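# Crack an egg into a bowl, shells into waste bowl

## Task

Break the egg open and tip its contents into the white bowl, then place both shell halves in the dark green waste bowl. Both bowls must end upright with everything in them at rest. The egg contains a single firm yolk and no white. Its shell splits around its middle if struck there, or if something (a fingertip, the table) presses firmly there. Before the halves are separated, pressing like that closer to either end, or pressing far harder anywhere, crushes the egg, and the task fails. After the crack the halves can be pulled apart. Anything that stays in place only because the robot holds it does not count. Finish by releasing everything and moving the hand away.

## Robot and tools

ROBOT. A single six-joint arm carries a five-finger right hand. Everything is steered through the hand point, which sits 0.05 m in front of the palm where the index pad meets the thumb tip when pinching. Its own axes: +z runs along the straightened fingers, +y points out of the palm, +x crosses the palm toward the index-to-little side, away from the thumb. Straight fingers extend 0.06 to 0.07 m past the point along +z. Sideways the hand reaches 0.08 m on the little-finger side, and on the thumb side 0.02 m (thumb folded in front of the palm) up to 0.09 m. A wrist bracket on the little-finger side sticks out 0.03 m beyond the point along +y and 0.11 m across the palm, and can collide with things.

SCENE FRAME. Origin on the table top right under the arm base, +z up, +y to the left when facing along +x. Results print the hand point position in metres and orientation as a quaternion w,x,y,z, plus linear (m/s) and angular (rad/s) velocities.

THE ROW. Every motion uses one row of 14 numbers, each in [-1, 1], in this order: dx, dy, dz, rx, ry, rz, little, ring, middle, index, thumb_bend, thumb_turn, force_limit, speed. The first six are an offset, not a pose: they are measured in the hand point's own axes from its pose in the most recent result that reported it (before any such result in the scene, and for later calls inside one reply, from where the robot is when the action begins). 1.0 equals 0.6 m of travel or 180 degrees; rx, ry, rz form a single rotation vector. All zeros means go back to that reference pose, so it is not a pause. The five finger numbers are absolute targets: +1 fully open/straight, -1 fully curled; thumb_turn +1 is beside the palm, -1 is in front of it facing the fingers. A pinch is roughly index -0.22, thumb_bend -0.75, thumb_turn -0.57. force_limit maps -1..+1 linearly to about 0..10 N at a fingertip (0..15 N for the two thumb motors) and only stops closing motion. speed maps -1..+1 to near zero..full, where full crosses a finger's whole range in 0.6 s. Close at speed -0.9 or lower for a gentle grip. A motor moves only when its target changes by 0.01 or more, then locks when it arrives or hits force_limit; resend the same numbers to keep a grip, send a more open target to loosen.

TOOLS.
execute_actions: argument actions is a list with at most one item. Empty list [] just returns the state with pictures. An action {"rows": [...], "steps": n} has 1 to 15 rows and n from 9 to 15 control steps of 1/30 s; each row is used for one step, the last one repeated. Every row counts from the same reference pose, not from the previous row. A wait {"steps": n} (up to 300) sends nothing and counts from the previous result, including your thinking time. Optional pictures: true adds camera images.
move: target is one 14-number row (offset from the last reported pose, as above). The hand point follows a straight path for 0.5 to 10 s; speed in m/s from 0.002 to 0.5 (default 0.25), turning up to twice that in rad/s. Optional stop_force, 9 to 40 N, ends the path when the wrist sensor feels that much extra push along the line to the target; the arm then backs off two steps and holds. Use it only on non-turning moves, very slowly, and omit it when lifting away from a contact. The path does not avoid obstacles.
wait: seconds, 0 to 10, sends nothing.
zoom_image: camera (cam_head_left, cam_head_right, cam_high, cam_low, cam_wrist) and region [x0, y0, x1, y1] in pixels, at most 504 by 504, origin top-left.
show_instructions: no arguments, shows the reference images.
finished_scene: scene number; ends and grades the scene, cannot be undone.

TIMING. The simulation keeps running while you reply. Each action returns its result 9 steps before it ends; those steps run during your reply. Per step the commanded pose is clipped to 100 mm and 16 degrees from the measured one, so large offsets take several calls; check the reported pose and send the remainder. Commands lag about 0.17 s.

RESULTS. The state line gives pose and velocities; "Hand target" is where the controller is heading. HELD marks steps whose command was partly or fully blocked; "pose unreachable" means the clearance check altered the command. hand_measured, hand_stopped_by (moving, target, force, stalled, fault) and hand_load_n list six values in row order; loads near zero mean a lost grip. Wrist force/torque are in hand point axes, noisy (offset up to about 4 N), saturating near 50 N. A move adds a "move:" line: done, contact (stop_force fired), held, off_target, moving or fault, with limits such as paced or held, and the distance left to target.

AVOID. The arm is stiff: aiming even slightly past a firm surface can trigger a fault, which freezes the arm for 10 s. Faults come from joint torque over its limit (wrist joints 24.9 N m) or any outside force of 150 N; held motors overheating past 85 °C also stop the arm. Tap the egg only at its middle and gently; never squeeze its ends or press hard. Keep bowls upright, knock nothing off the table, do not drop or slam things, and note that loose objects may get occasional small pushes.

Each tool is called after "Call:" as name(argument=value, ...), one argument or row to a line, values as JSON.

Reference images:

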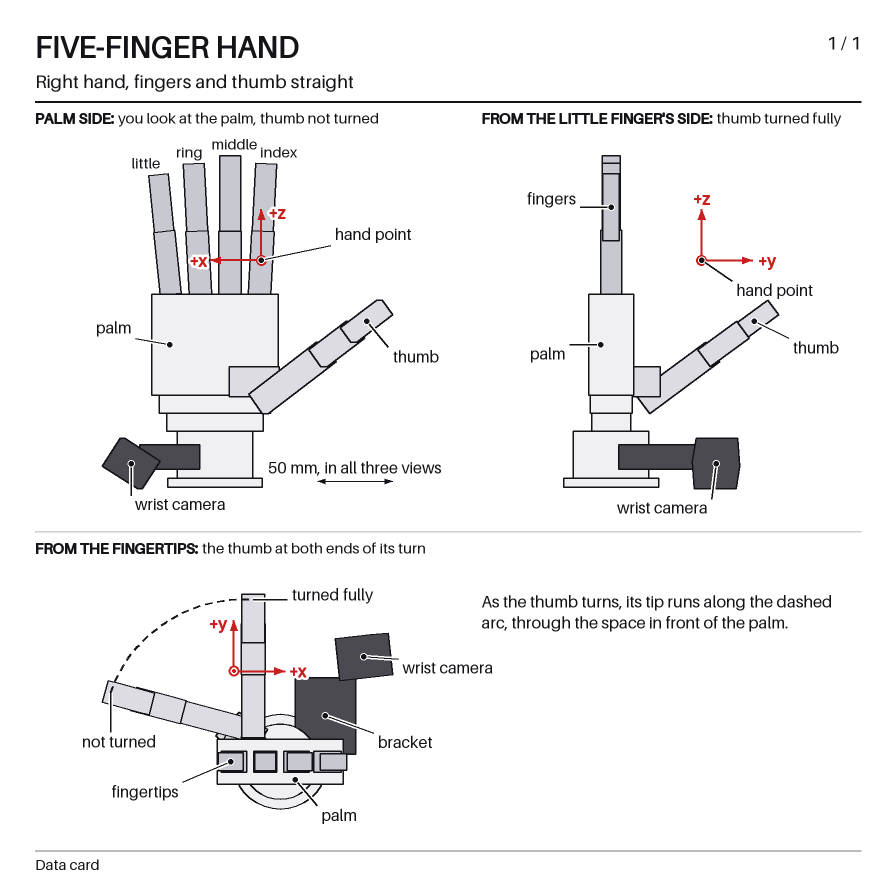

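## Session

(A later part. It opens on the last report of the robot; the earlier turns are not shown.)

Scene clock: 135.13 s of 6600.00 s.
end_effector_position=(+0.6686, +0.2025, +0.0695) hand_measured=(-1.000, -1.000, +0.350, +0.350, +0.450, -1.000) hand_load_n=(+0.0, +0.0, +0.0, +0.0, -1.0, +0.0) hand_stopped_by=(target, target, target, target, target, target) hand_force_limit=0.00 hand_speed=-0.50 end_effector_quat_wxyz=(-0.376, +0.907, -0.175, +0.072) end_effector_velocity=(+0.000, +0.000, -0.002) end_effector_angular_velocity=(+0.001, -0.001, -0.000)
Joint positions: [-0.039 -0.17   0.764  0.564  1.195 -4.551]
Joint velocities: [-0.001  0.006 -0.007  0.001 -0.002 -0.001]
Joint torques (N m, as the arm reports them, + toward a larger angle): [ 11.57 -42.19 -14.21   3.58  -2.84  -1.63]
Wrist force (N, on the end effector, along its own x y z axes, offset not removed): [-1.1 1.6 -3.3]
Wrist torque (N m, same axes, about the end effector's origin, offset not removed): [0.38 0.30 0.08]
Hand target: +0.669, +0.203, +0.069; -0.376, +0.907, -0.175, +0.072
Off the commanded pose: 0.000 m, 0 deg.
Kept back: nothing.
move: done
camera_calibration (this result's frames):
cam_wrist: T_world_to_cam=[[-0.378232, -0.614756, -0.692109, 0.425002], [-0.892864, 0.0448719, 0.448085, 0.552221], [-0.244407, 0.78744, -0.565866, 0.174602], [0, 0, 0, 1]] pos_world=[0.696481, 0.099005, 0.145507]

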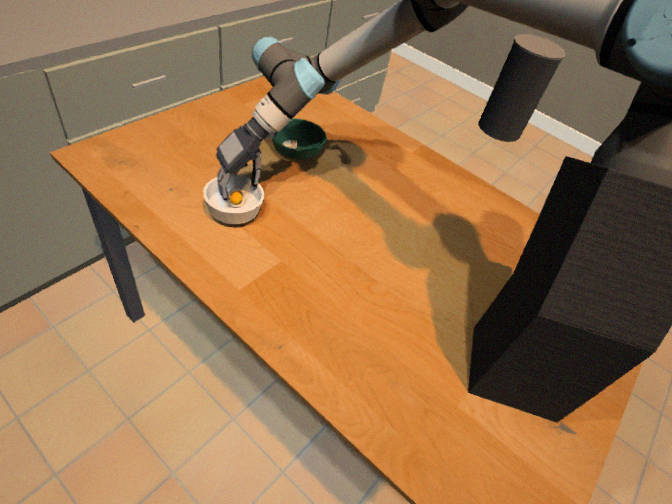

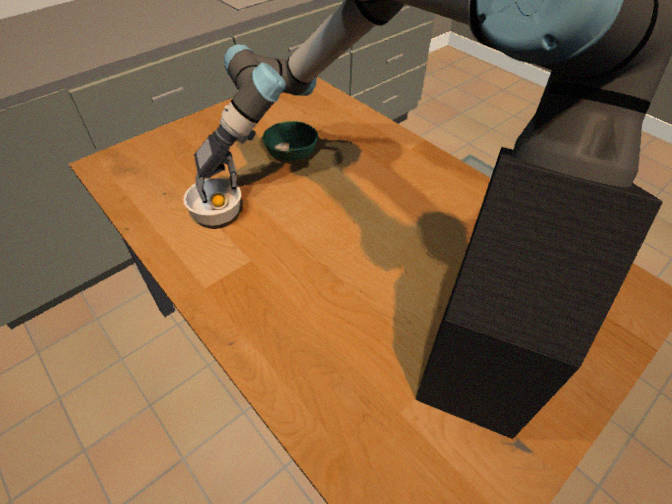

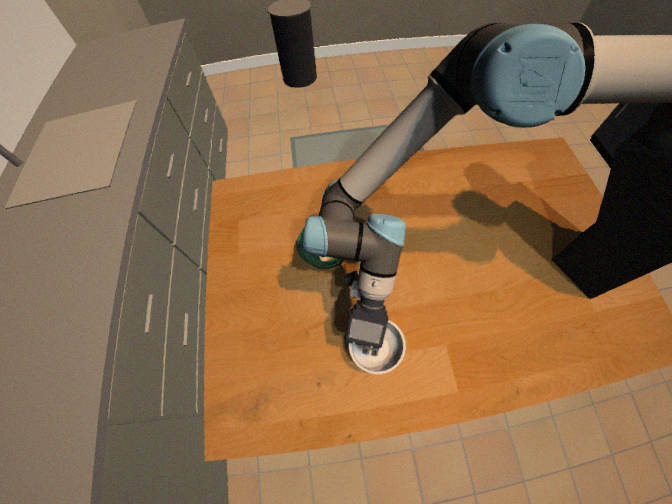

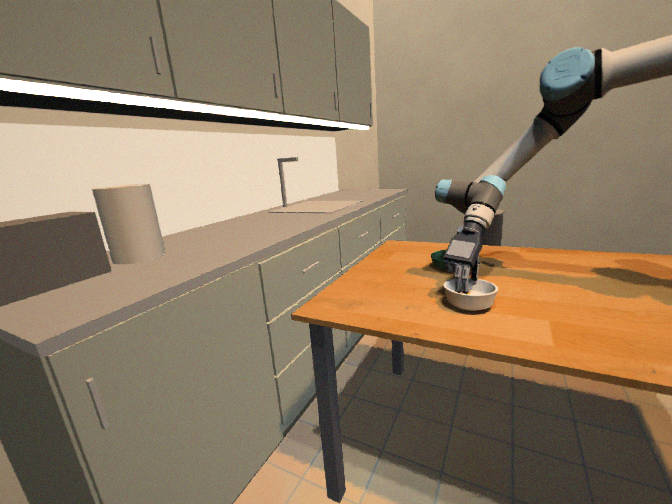

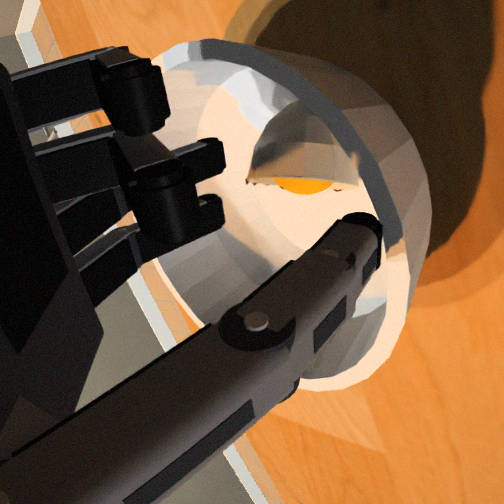

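Call:
move(
  target=[0.005,-0.01,0.01,0,0,0,-1,-1,0.35,0.35,0.36,-1,0,-0.5],
  speed=0.03,
)

Call:
move(
  target=[0,0.032,0.032,0,0,0,-1,-1,0.35,0.35,0.36,-1,0,-0.5],
  speed=0.015,
  stop_force=10,
)

Call:
move(
  target=[0,0,0,0,0,0,-1,-1,-0.4,0.35,0.2,-1,-0.3,-0.9],
)

Scene clock: 136.37 s of 6600.00 s.
end_effector_position=(+0.6744, +0.2091, +0.0695) hand_measured=(-1.000, -1.000, +0.350, +0.350, +0.360, -1.000) hand_load_n=(+0.0, +0.0, +0.0, +0.0, +0.0, +0.0) hand_stopped_by=(target, target, target, target, target, target) hand_force_limit=0.00 hand_speed=-0.50 end_effector_quat_wxyz=(-0.376, +0.907, -0.175, +0.072) end_effector_velocity=(+0.001, +0.001, +0.000) end_effector_angular_velocity=(-0.000, +0.001, +0.001)
Joint positions: [-0.028 -0.149  0.721  0.582  1.2   -4.541]
Joint velocities: [ 0.003  0.005 -0.012  0.008  0.001  0.002]
Joint torques (N m, as the arm reports them, + toward a larger angle): [ 39.7  -41.73 -14.92   3.58   1.44   1.72]
Wrist force (N, on the end effector, along its own x y z axes, offset not removed): [2.0 -0.5 1.2]
Wrist torque (N m, same axes, about the end effector's origin, offset not removed): [-0.17 -0.19 0.15]
Hand target: +0.675, +0.209, +0.069; -0.376, +0.907, -0.175, +0.072
Off the commanded pose: 0.000 m, 0 deg.
Kept back: nothing.
move: done
camera_calibration (this result's frames):
cam_wrist: T_world_to_cam=[[-0.378216, -0.614727, -0.692144, 0.431227], [-0.892898, 0.0449293, 0.448012, 0.557098], [-0.244307, 0.787459, -0.565881, 0.170749], [0, 0, 0, 1]] pos_world=[0.702244, 0.105599, 0.145508]

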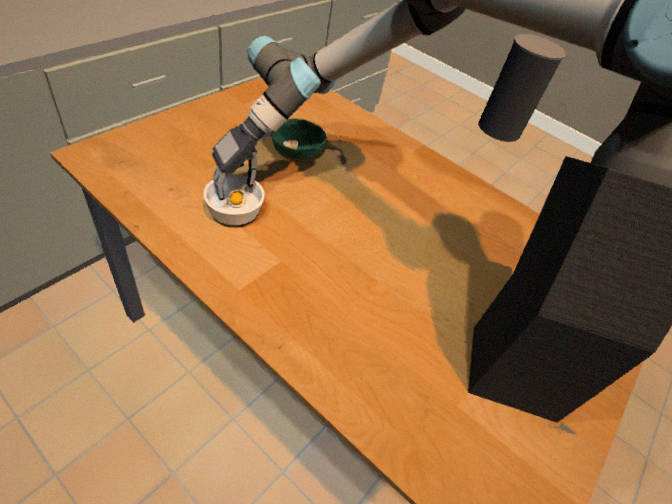

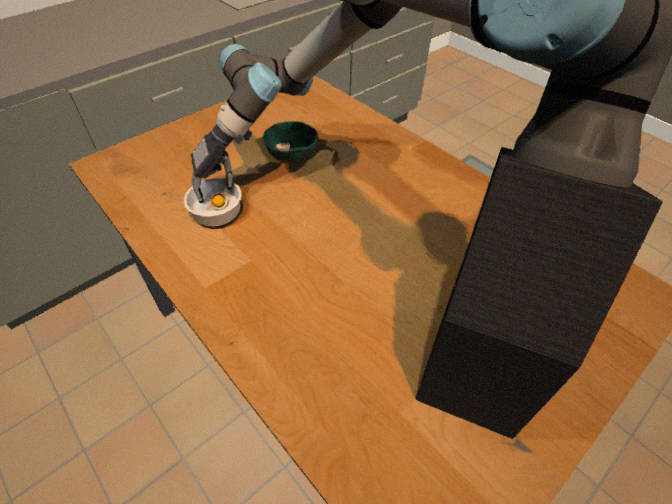

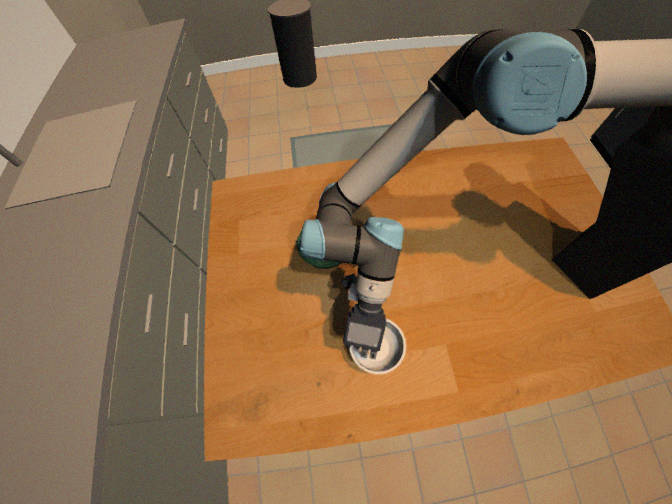

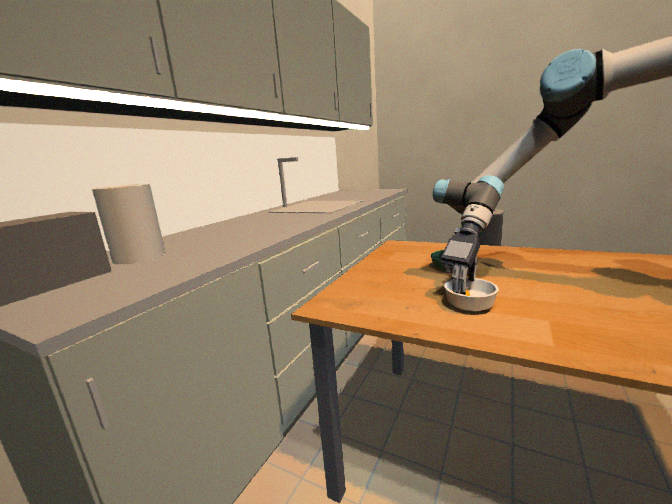

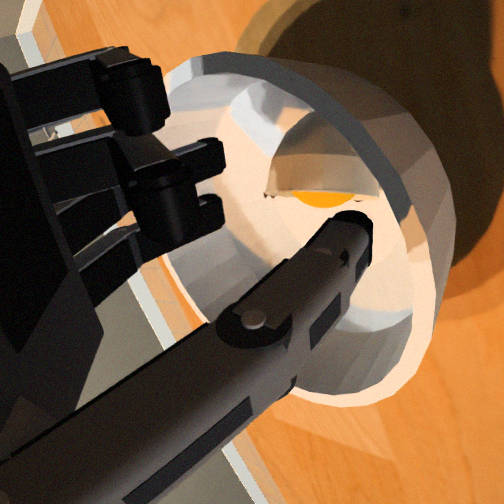

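Scene clock: 138.60 s of 6600.00 s.
end_effector_position=(+0.6743, +0.2091, +0.0429) hand_measured=(-1.000, -1.000, +0.350, +0.350, +0.360, -1.000) hand_load_n=(+0.0, +0.0, -2.0, +0.0, -1.0, +0.0) hand_stopped_by=(target, target, target, target, target, target) hand_force_limit=0.00 hand_speed=-0.50 end_effector_quat_wxyz=(-0.376, +0.907, -0.175, +0.072) end_effector_velocity=(-0.000, -0.001, +0.001) end_effector_angular_velocity=(-0.002, +0.001, -0.000)
Joint positions: [-0.044 -0.085  0.649  0.597  1.193 -4.556]
Joint velocities: [ 0.    -0.004  0.005  0.     0.002  0.   ]
Joint torques (N m, as the arm reports them, + toward a larger angle): [ 22.37 -53.8   -3.44  -0.29  -0.32   0.47]
Wrist force (N, on the end effector, along its own x y z axes, offset not removed): [-3.5 -4.8 -10.2]
Wrist torque (N m, same axes, about the end effector's origin, offset not removed): [0.77 0.51 -0.37]
Hand target: +0.674, +0.209, +0.043; -0.376, +0.907, -0.175, +0.072
Off the commanded pose: 0.001 m, 0 deg.
Kept back: nothing.
move: contact
camera_calibration (this result's frames):
cam_wrist: T_world_to_cam=[[-0.378213, -0.614723, -0.69215, 0.412749], [-0.89287, 0.0448292, 0.448079, 0.568909], [-0.244415, 0.787468, -0.565822, 0.155706], [0, 0, 0, 1]] pos_world=[0.702126, 0.105609, 0.11887]

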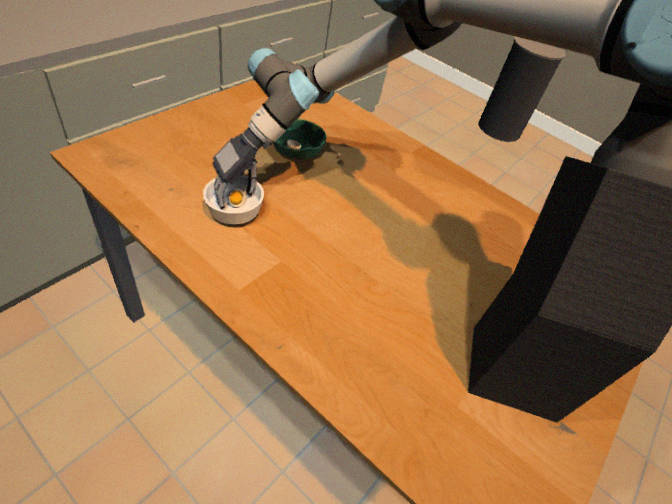

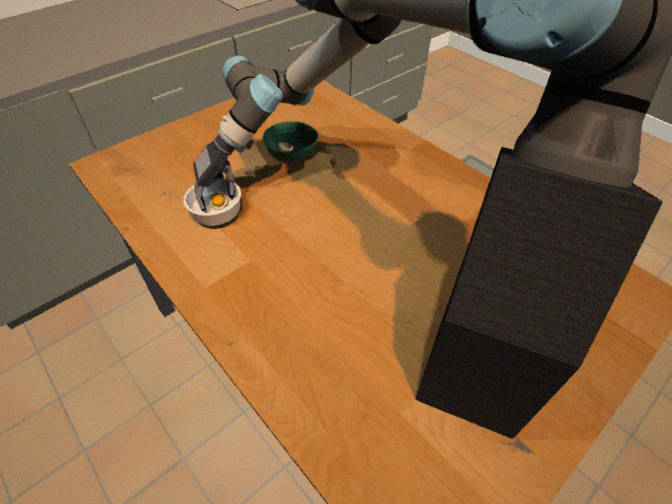

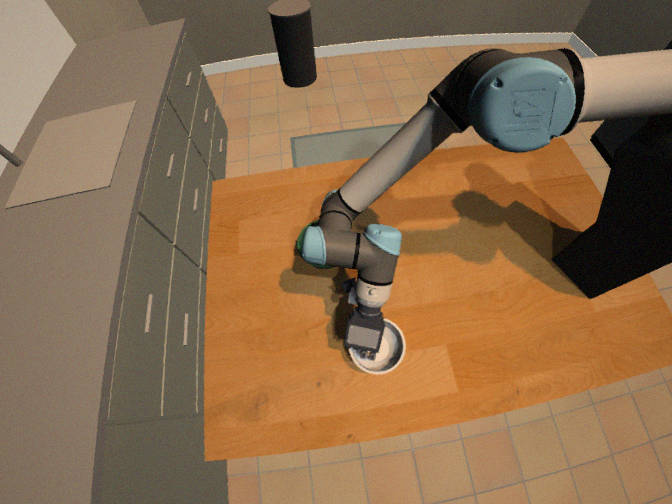

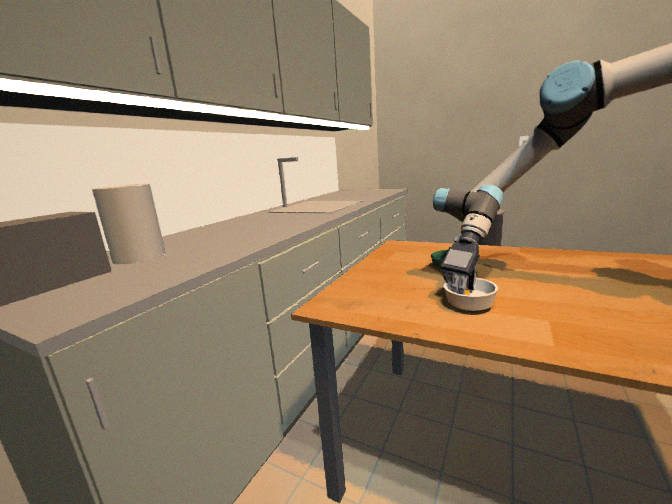

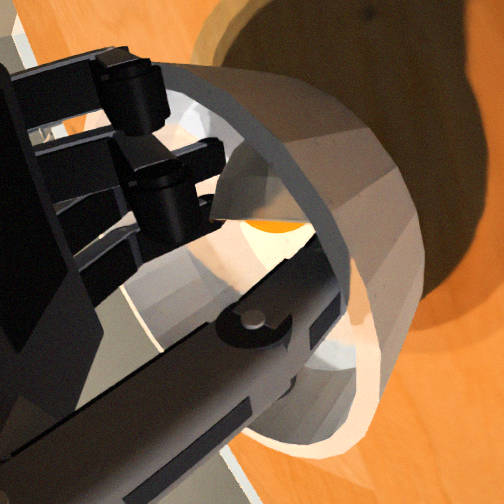

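Scene clock: 140.37 s of 6600.00 s.
end_effector_position=(+0.6743, +0.2091, +0.0429) hand_measured=(-1.000, -1.000, +0.096, +0.350, +0.204, -1.000) hand_load_n=(-0.5, +0.0, +3.5, +0.0, +3.0, +0.5) hand_stopped_by=(target, target, force, target, target, target) hand_force_limit=-0.30 hand_speed=-0.90 end_effector_quat_wxyz=(-0.376, +0.907, -0.175, +0.072) end_effector_velocity=(-0.001, +0.000, -0.000) end_effector_angular_velocity=(+0.000, +0.001, +0.001)
Joint positions: [-0.044 -0.085  0.649  0.597  1.193 -4.556]
Joint velocities: [0.    0.    0.    0.001 0.    0.   ]
Joint torques (N m, as the arm reports them, + toward a larger angle): [ 19.96 -41.81 -12.93   3.29   0.22   0.64]
Wrist force (N, on the end effector, along its own x y z axes, offset not removed): [1.4 0.7 0.4]
Wrist torque (N m, same axes, about the end effector's origin, offset not removed): [0.31 -0.28 0.11]
Hand target: +0.674, +0.209, +0.043; -0.376, +0.907, -0.175, +0.072
Off the commanded pose: 0.000 m, 0 deg.
Kept back: nothing.
move: done
camera_calibration (this result's frames):
cam_wrist: T_world_to_cam=[[-0.378217, -0.614722, -0.692148, 0.41275], [-0.892866, 0.0448248, 0.448087, 0.568904], [-0.244423, 0.787469, -0.565818, 0.155707], [0, 0, 0, 1]] pos_world=[0.702123, 0.105611, 0.118867]

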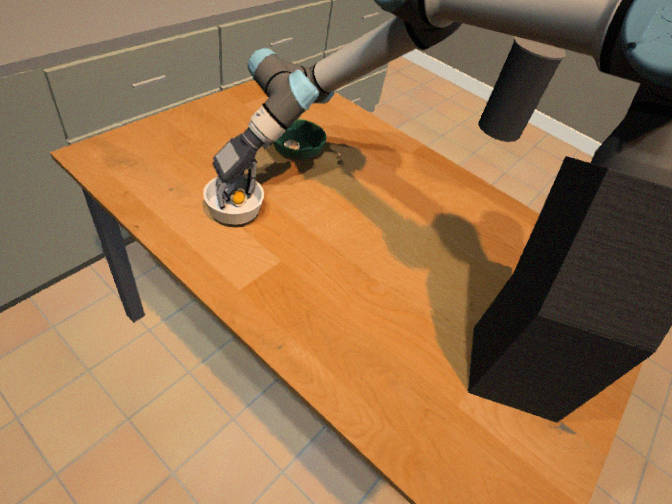

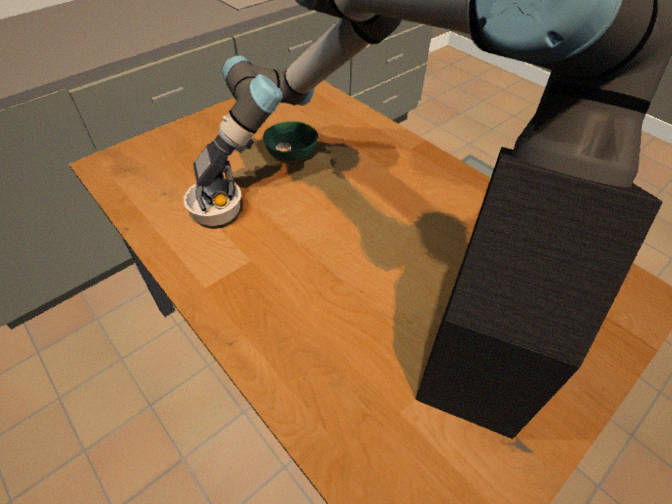

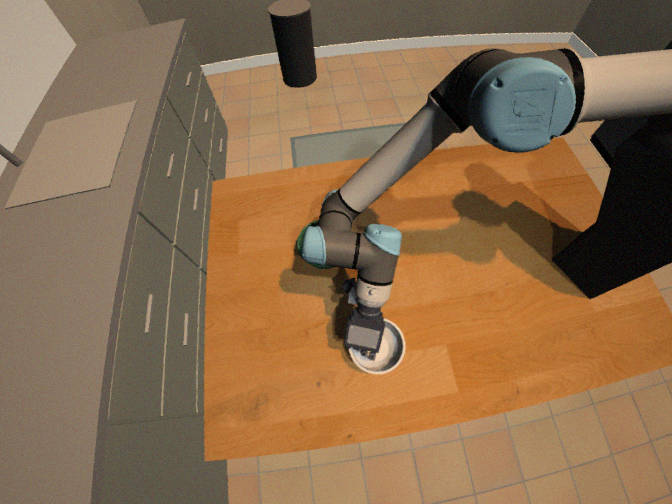

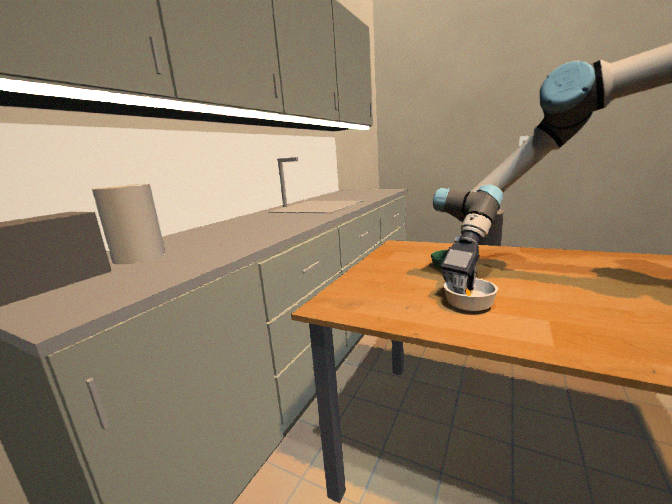

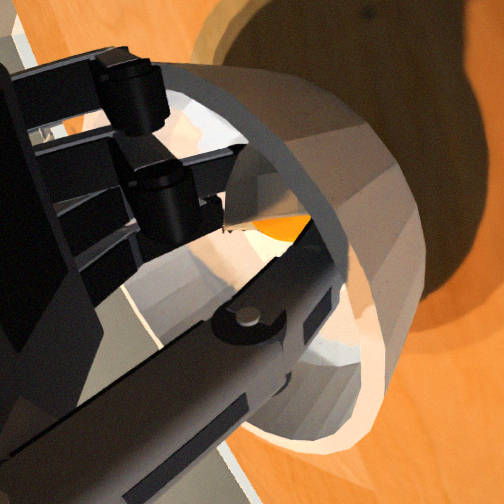

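Call:
move(
  target=[-0.01,-0.045,-0.02,0,0,0,-1,-1,-0.42,0.35,0.2,-1,0.2,-0.92],
  speed=0.02,
)

Call:
move(
  target=[0,0,0,0,0.177,-0.177,-1,-1,-0.42,0.35,0.2,-1,0.2,-0.92],
  speed=0.15,
)

Scene clock: 142.53 s of 6600.00 s.
end_effector_position=(+0.6728, +0.2210, +0.0702) hand_measured=(-1.000, -1.000, +0.082, +0.350, +0.206, -1.000) hand_load_n=(+0.0, +0.0, +6.5, +0.0, +6.0, +0.5) hand_stopped_by=(target, target, force, target, target, target) hand_force_limit=0.20 hand_speed=-0.92 end_effector_quat_wxyz=(-0.376, +0.907, -0.175, +0.072) end_effector_velocity=(-0.000, +0.001, +0.002) end_effector_angular_velocity=(-0.000, +0.000, -0.000)
Joint positions: [-0.012 -0.143  0.721  0.571  1.206 -4.525]
Joint velocities: [ 0.002 -0.004  0.005 -0.003  0.001  0.003]
Joint torques (N m, as the arm reports them, + toward a larger angle): [ 39.43 -59.35  -2.41   0.75   1.22   1.82]
Wrist force (N, on the end effector, along its own x y z axes, offset not removed): [-0.6 5.4 -1.5]
Wrist torque (N m, same axes, about the end effector's origin, offset not removed): [0.68 0.24 0.21]
Hand target: +0.673, +0.221, +0.070; -0.376, +0.907, -0.175, +0.072
Off the commanded pose: 0.000 m, 0 deg.
Kept back: nothing.
move: done
camera_calibration (this result's frames):
cam_wrist: T_world_to_cam=[[-0.378223, -0.614693, -0.69217, 0.438454], [-0.892866, 0.0448206, 0.448086, 0.554755], [-0.244412, 0.787492, -0.565791, 0.161433], [0, 0, 0, 1]] pos_world=[0.700612, 0.117523, 0.146244]

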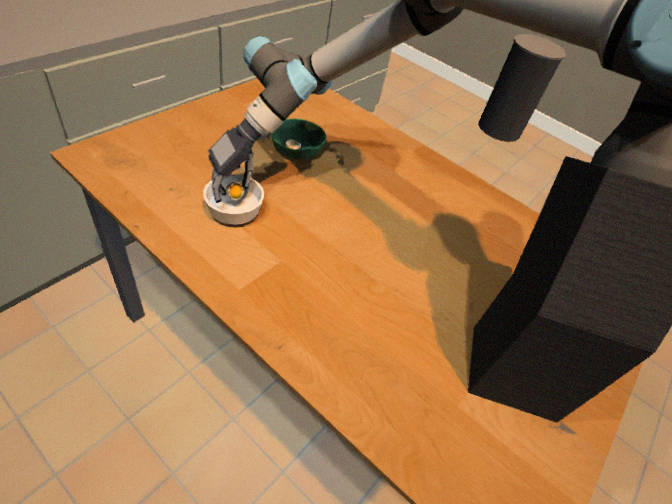

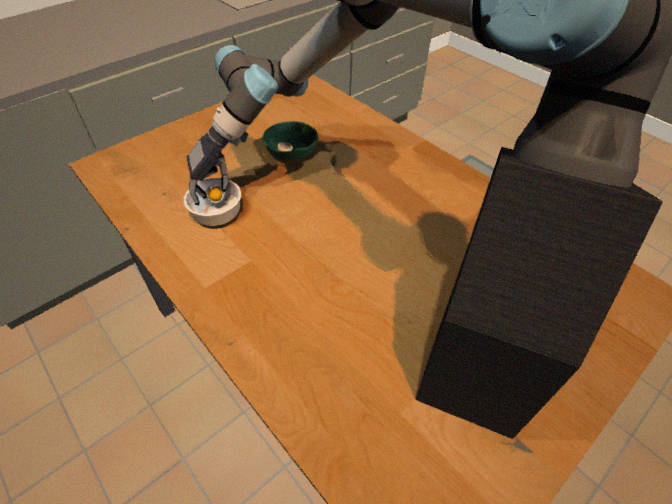

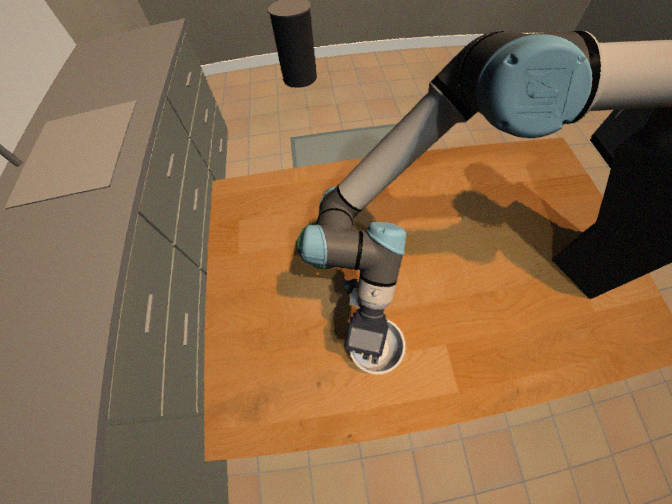

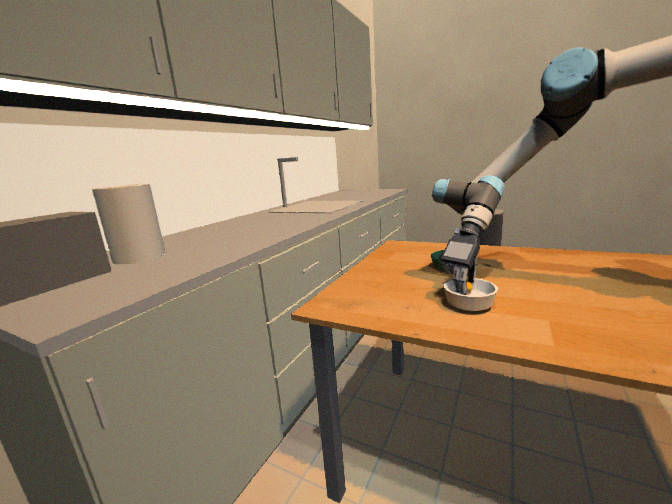

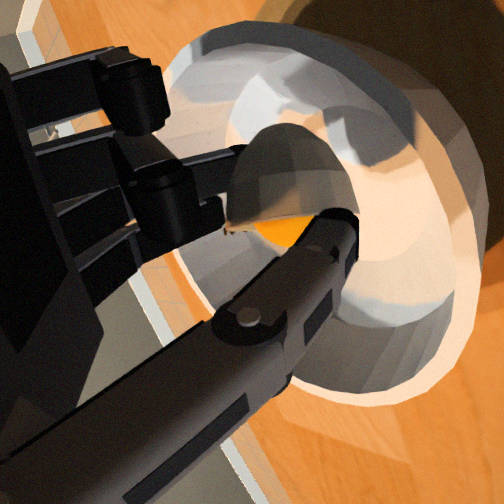

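Scene clock: 145.60 s of 6600.00 s.
end_effector_position=(+0.6728, +0.2209, +0.0706) hand_measured=(-1.000, -1.000, +0.082, +0.350, +0.206, -1.000) hand_load_n=(+0.0, +0.0, +6.5, +0.0, +6.0, +0.5) hand_stopped_by=(target, target, force, target, target, target) hand_force_limit=0.20 hand_speed=-0.92 end_effector_quat_wxyz=(-0.281, +0.866, -0.019, +0.413) end_effector_velocity=(-0.000, -0.000, -0.001) end_effector_angular_velocity=(-0.004, -0.012, -0.001)
Joint positions: [ 0.011 -0.356  1.465 -0.551  1.231 -4.867]
Joint velocities: [-0.001  0.002  0.006 -0.019 -0.001 -0.005]
Joint torques (N m, as the arm reports them, + toward a larger angle): [ 12.06 -35.87   4.25  -0.22  -3.32  -1.2 ]
Wrist force (N, on the end effector, along its own x y z axes, offset not removed): [-0.8 -1.0 -0.3]
Wrist torque (N m, same axes, about the end effector's origin, offset not removed): [-0.33 0.04 0.03]
Hand target: +0.673, +0.221, +0.071; -0.280, +0.866, -0.018, +0.414
Off the commanded pose: 0.000 m, 0 deg.
Kept back: nothing.
move: done
camera_calibration (this result's frames):
cam_wrist: T_world_to_cam=[[0.108517, -0.809898, -0.576445, 0.146098], [-0.957253, 0.0712664, -0.280334, 0.643533], [0.268123, 0.582225, -0.767544, -0.123479], [0, 0, 0, 1]] pos_world=[0.633277, 0.144355, 0.169846]

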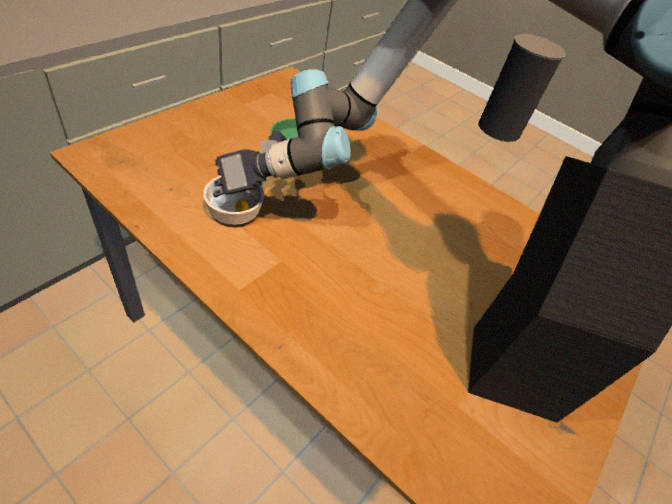

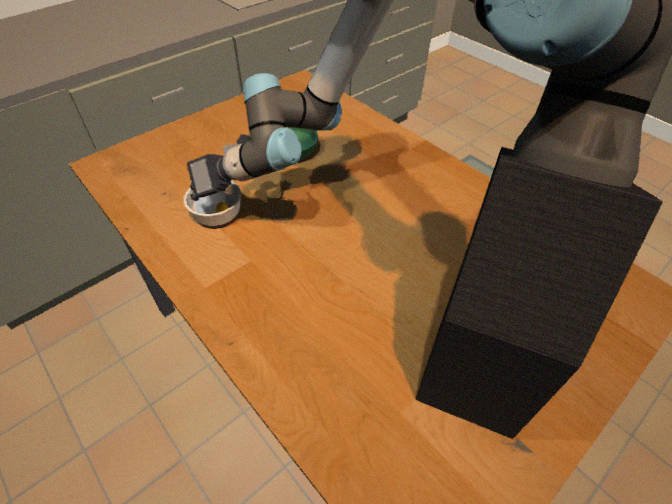

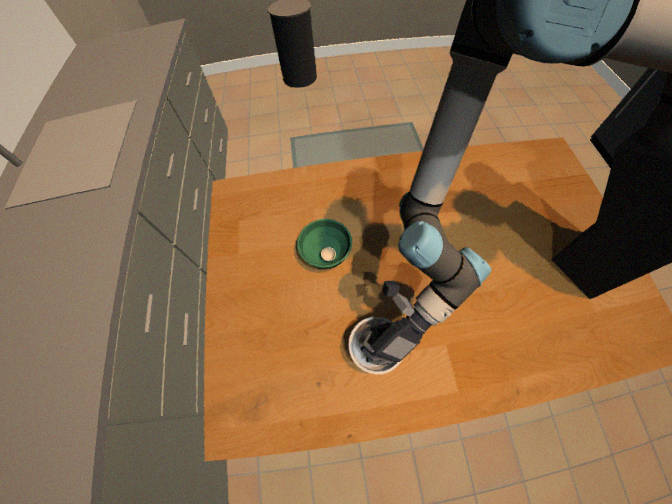

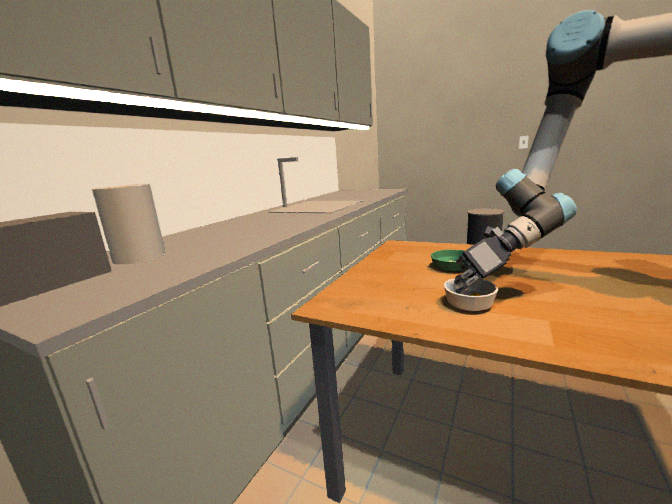

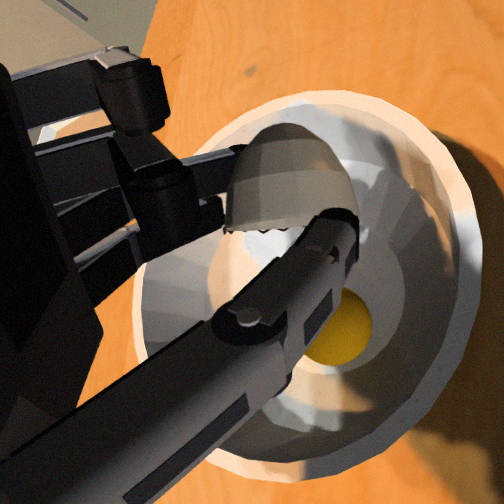

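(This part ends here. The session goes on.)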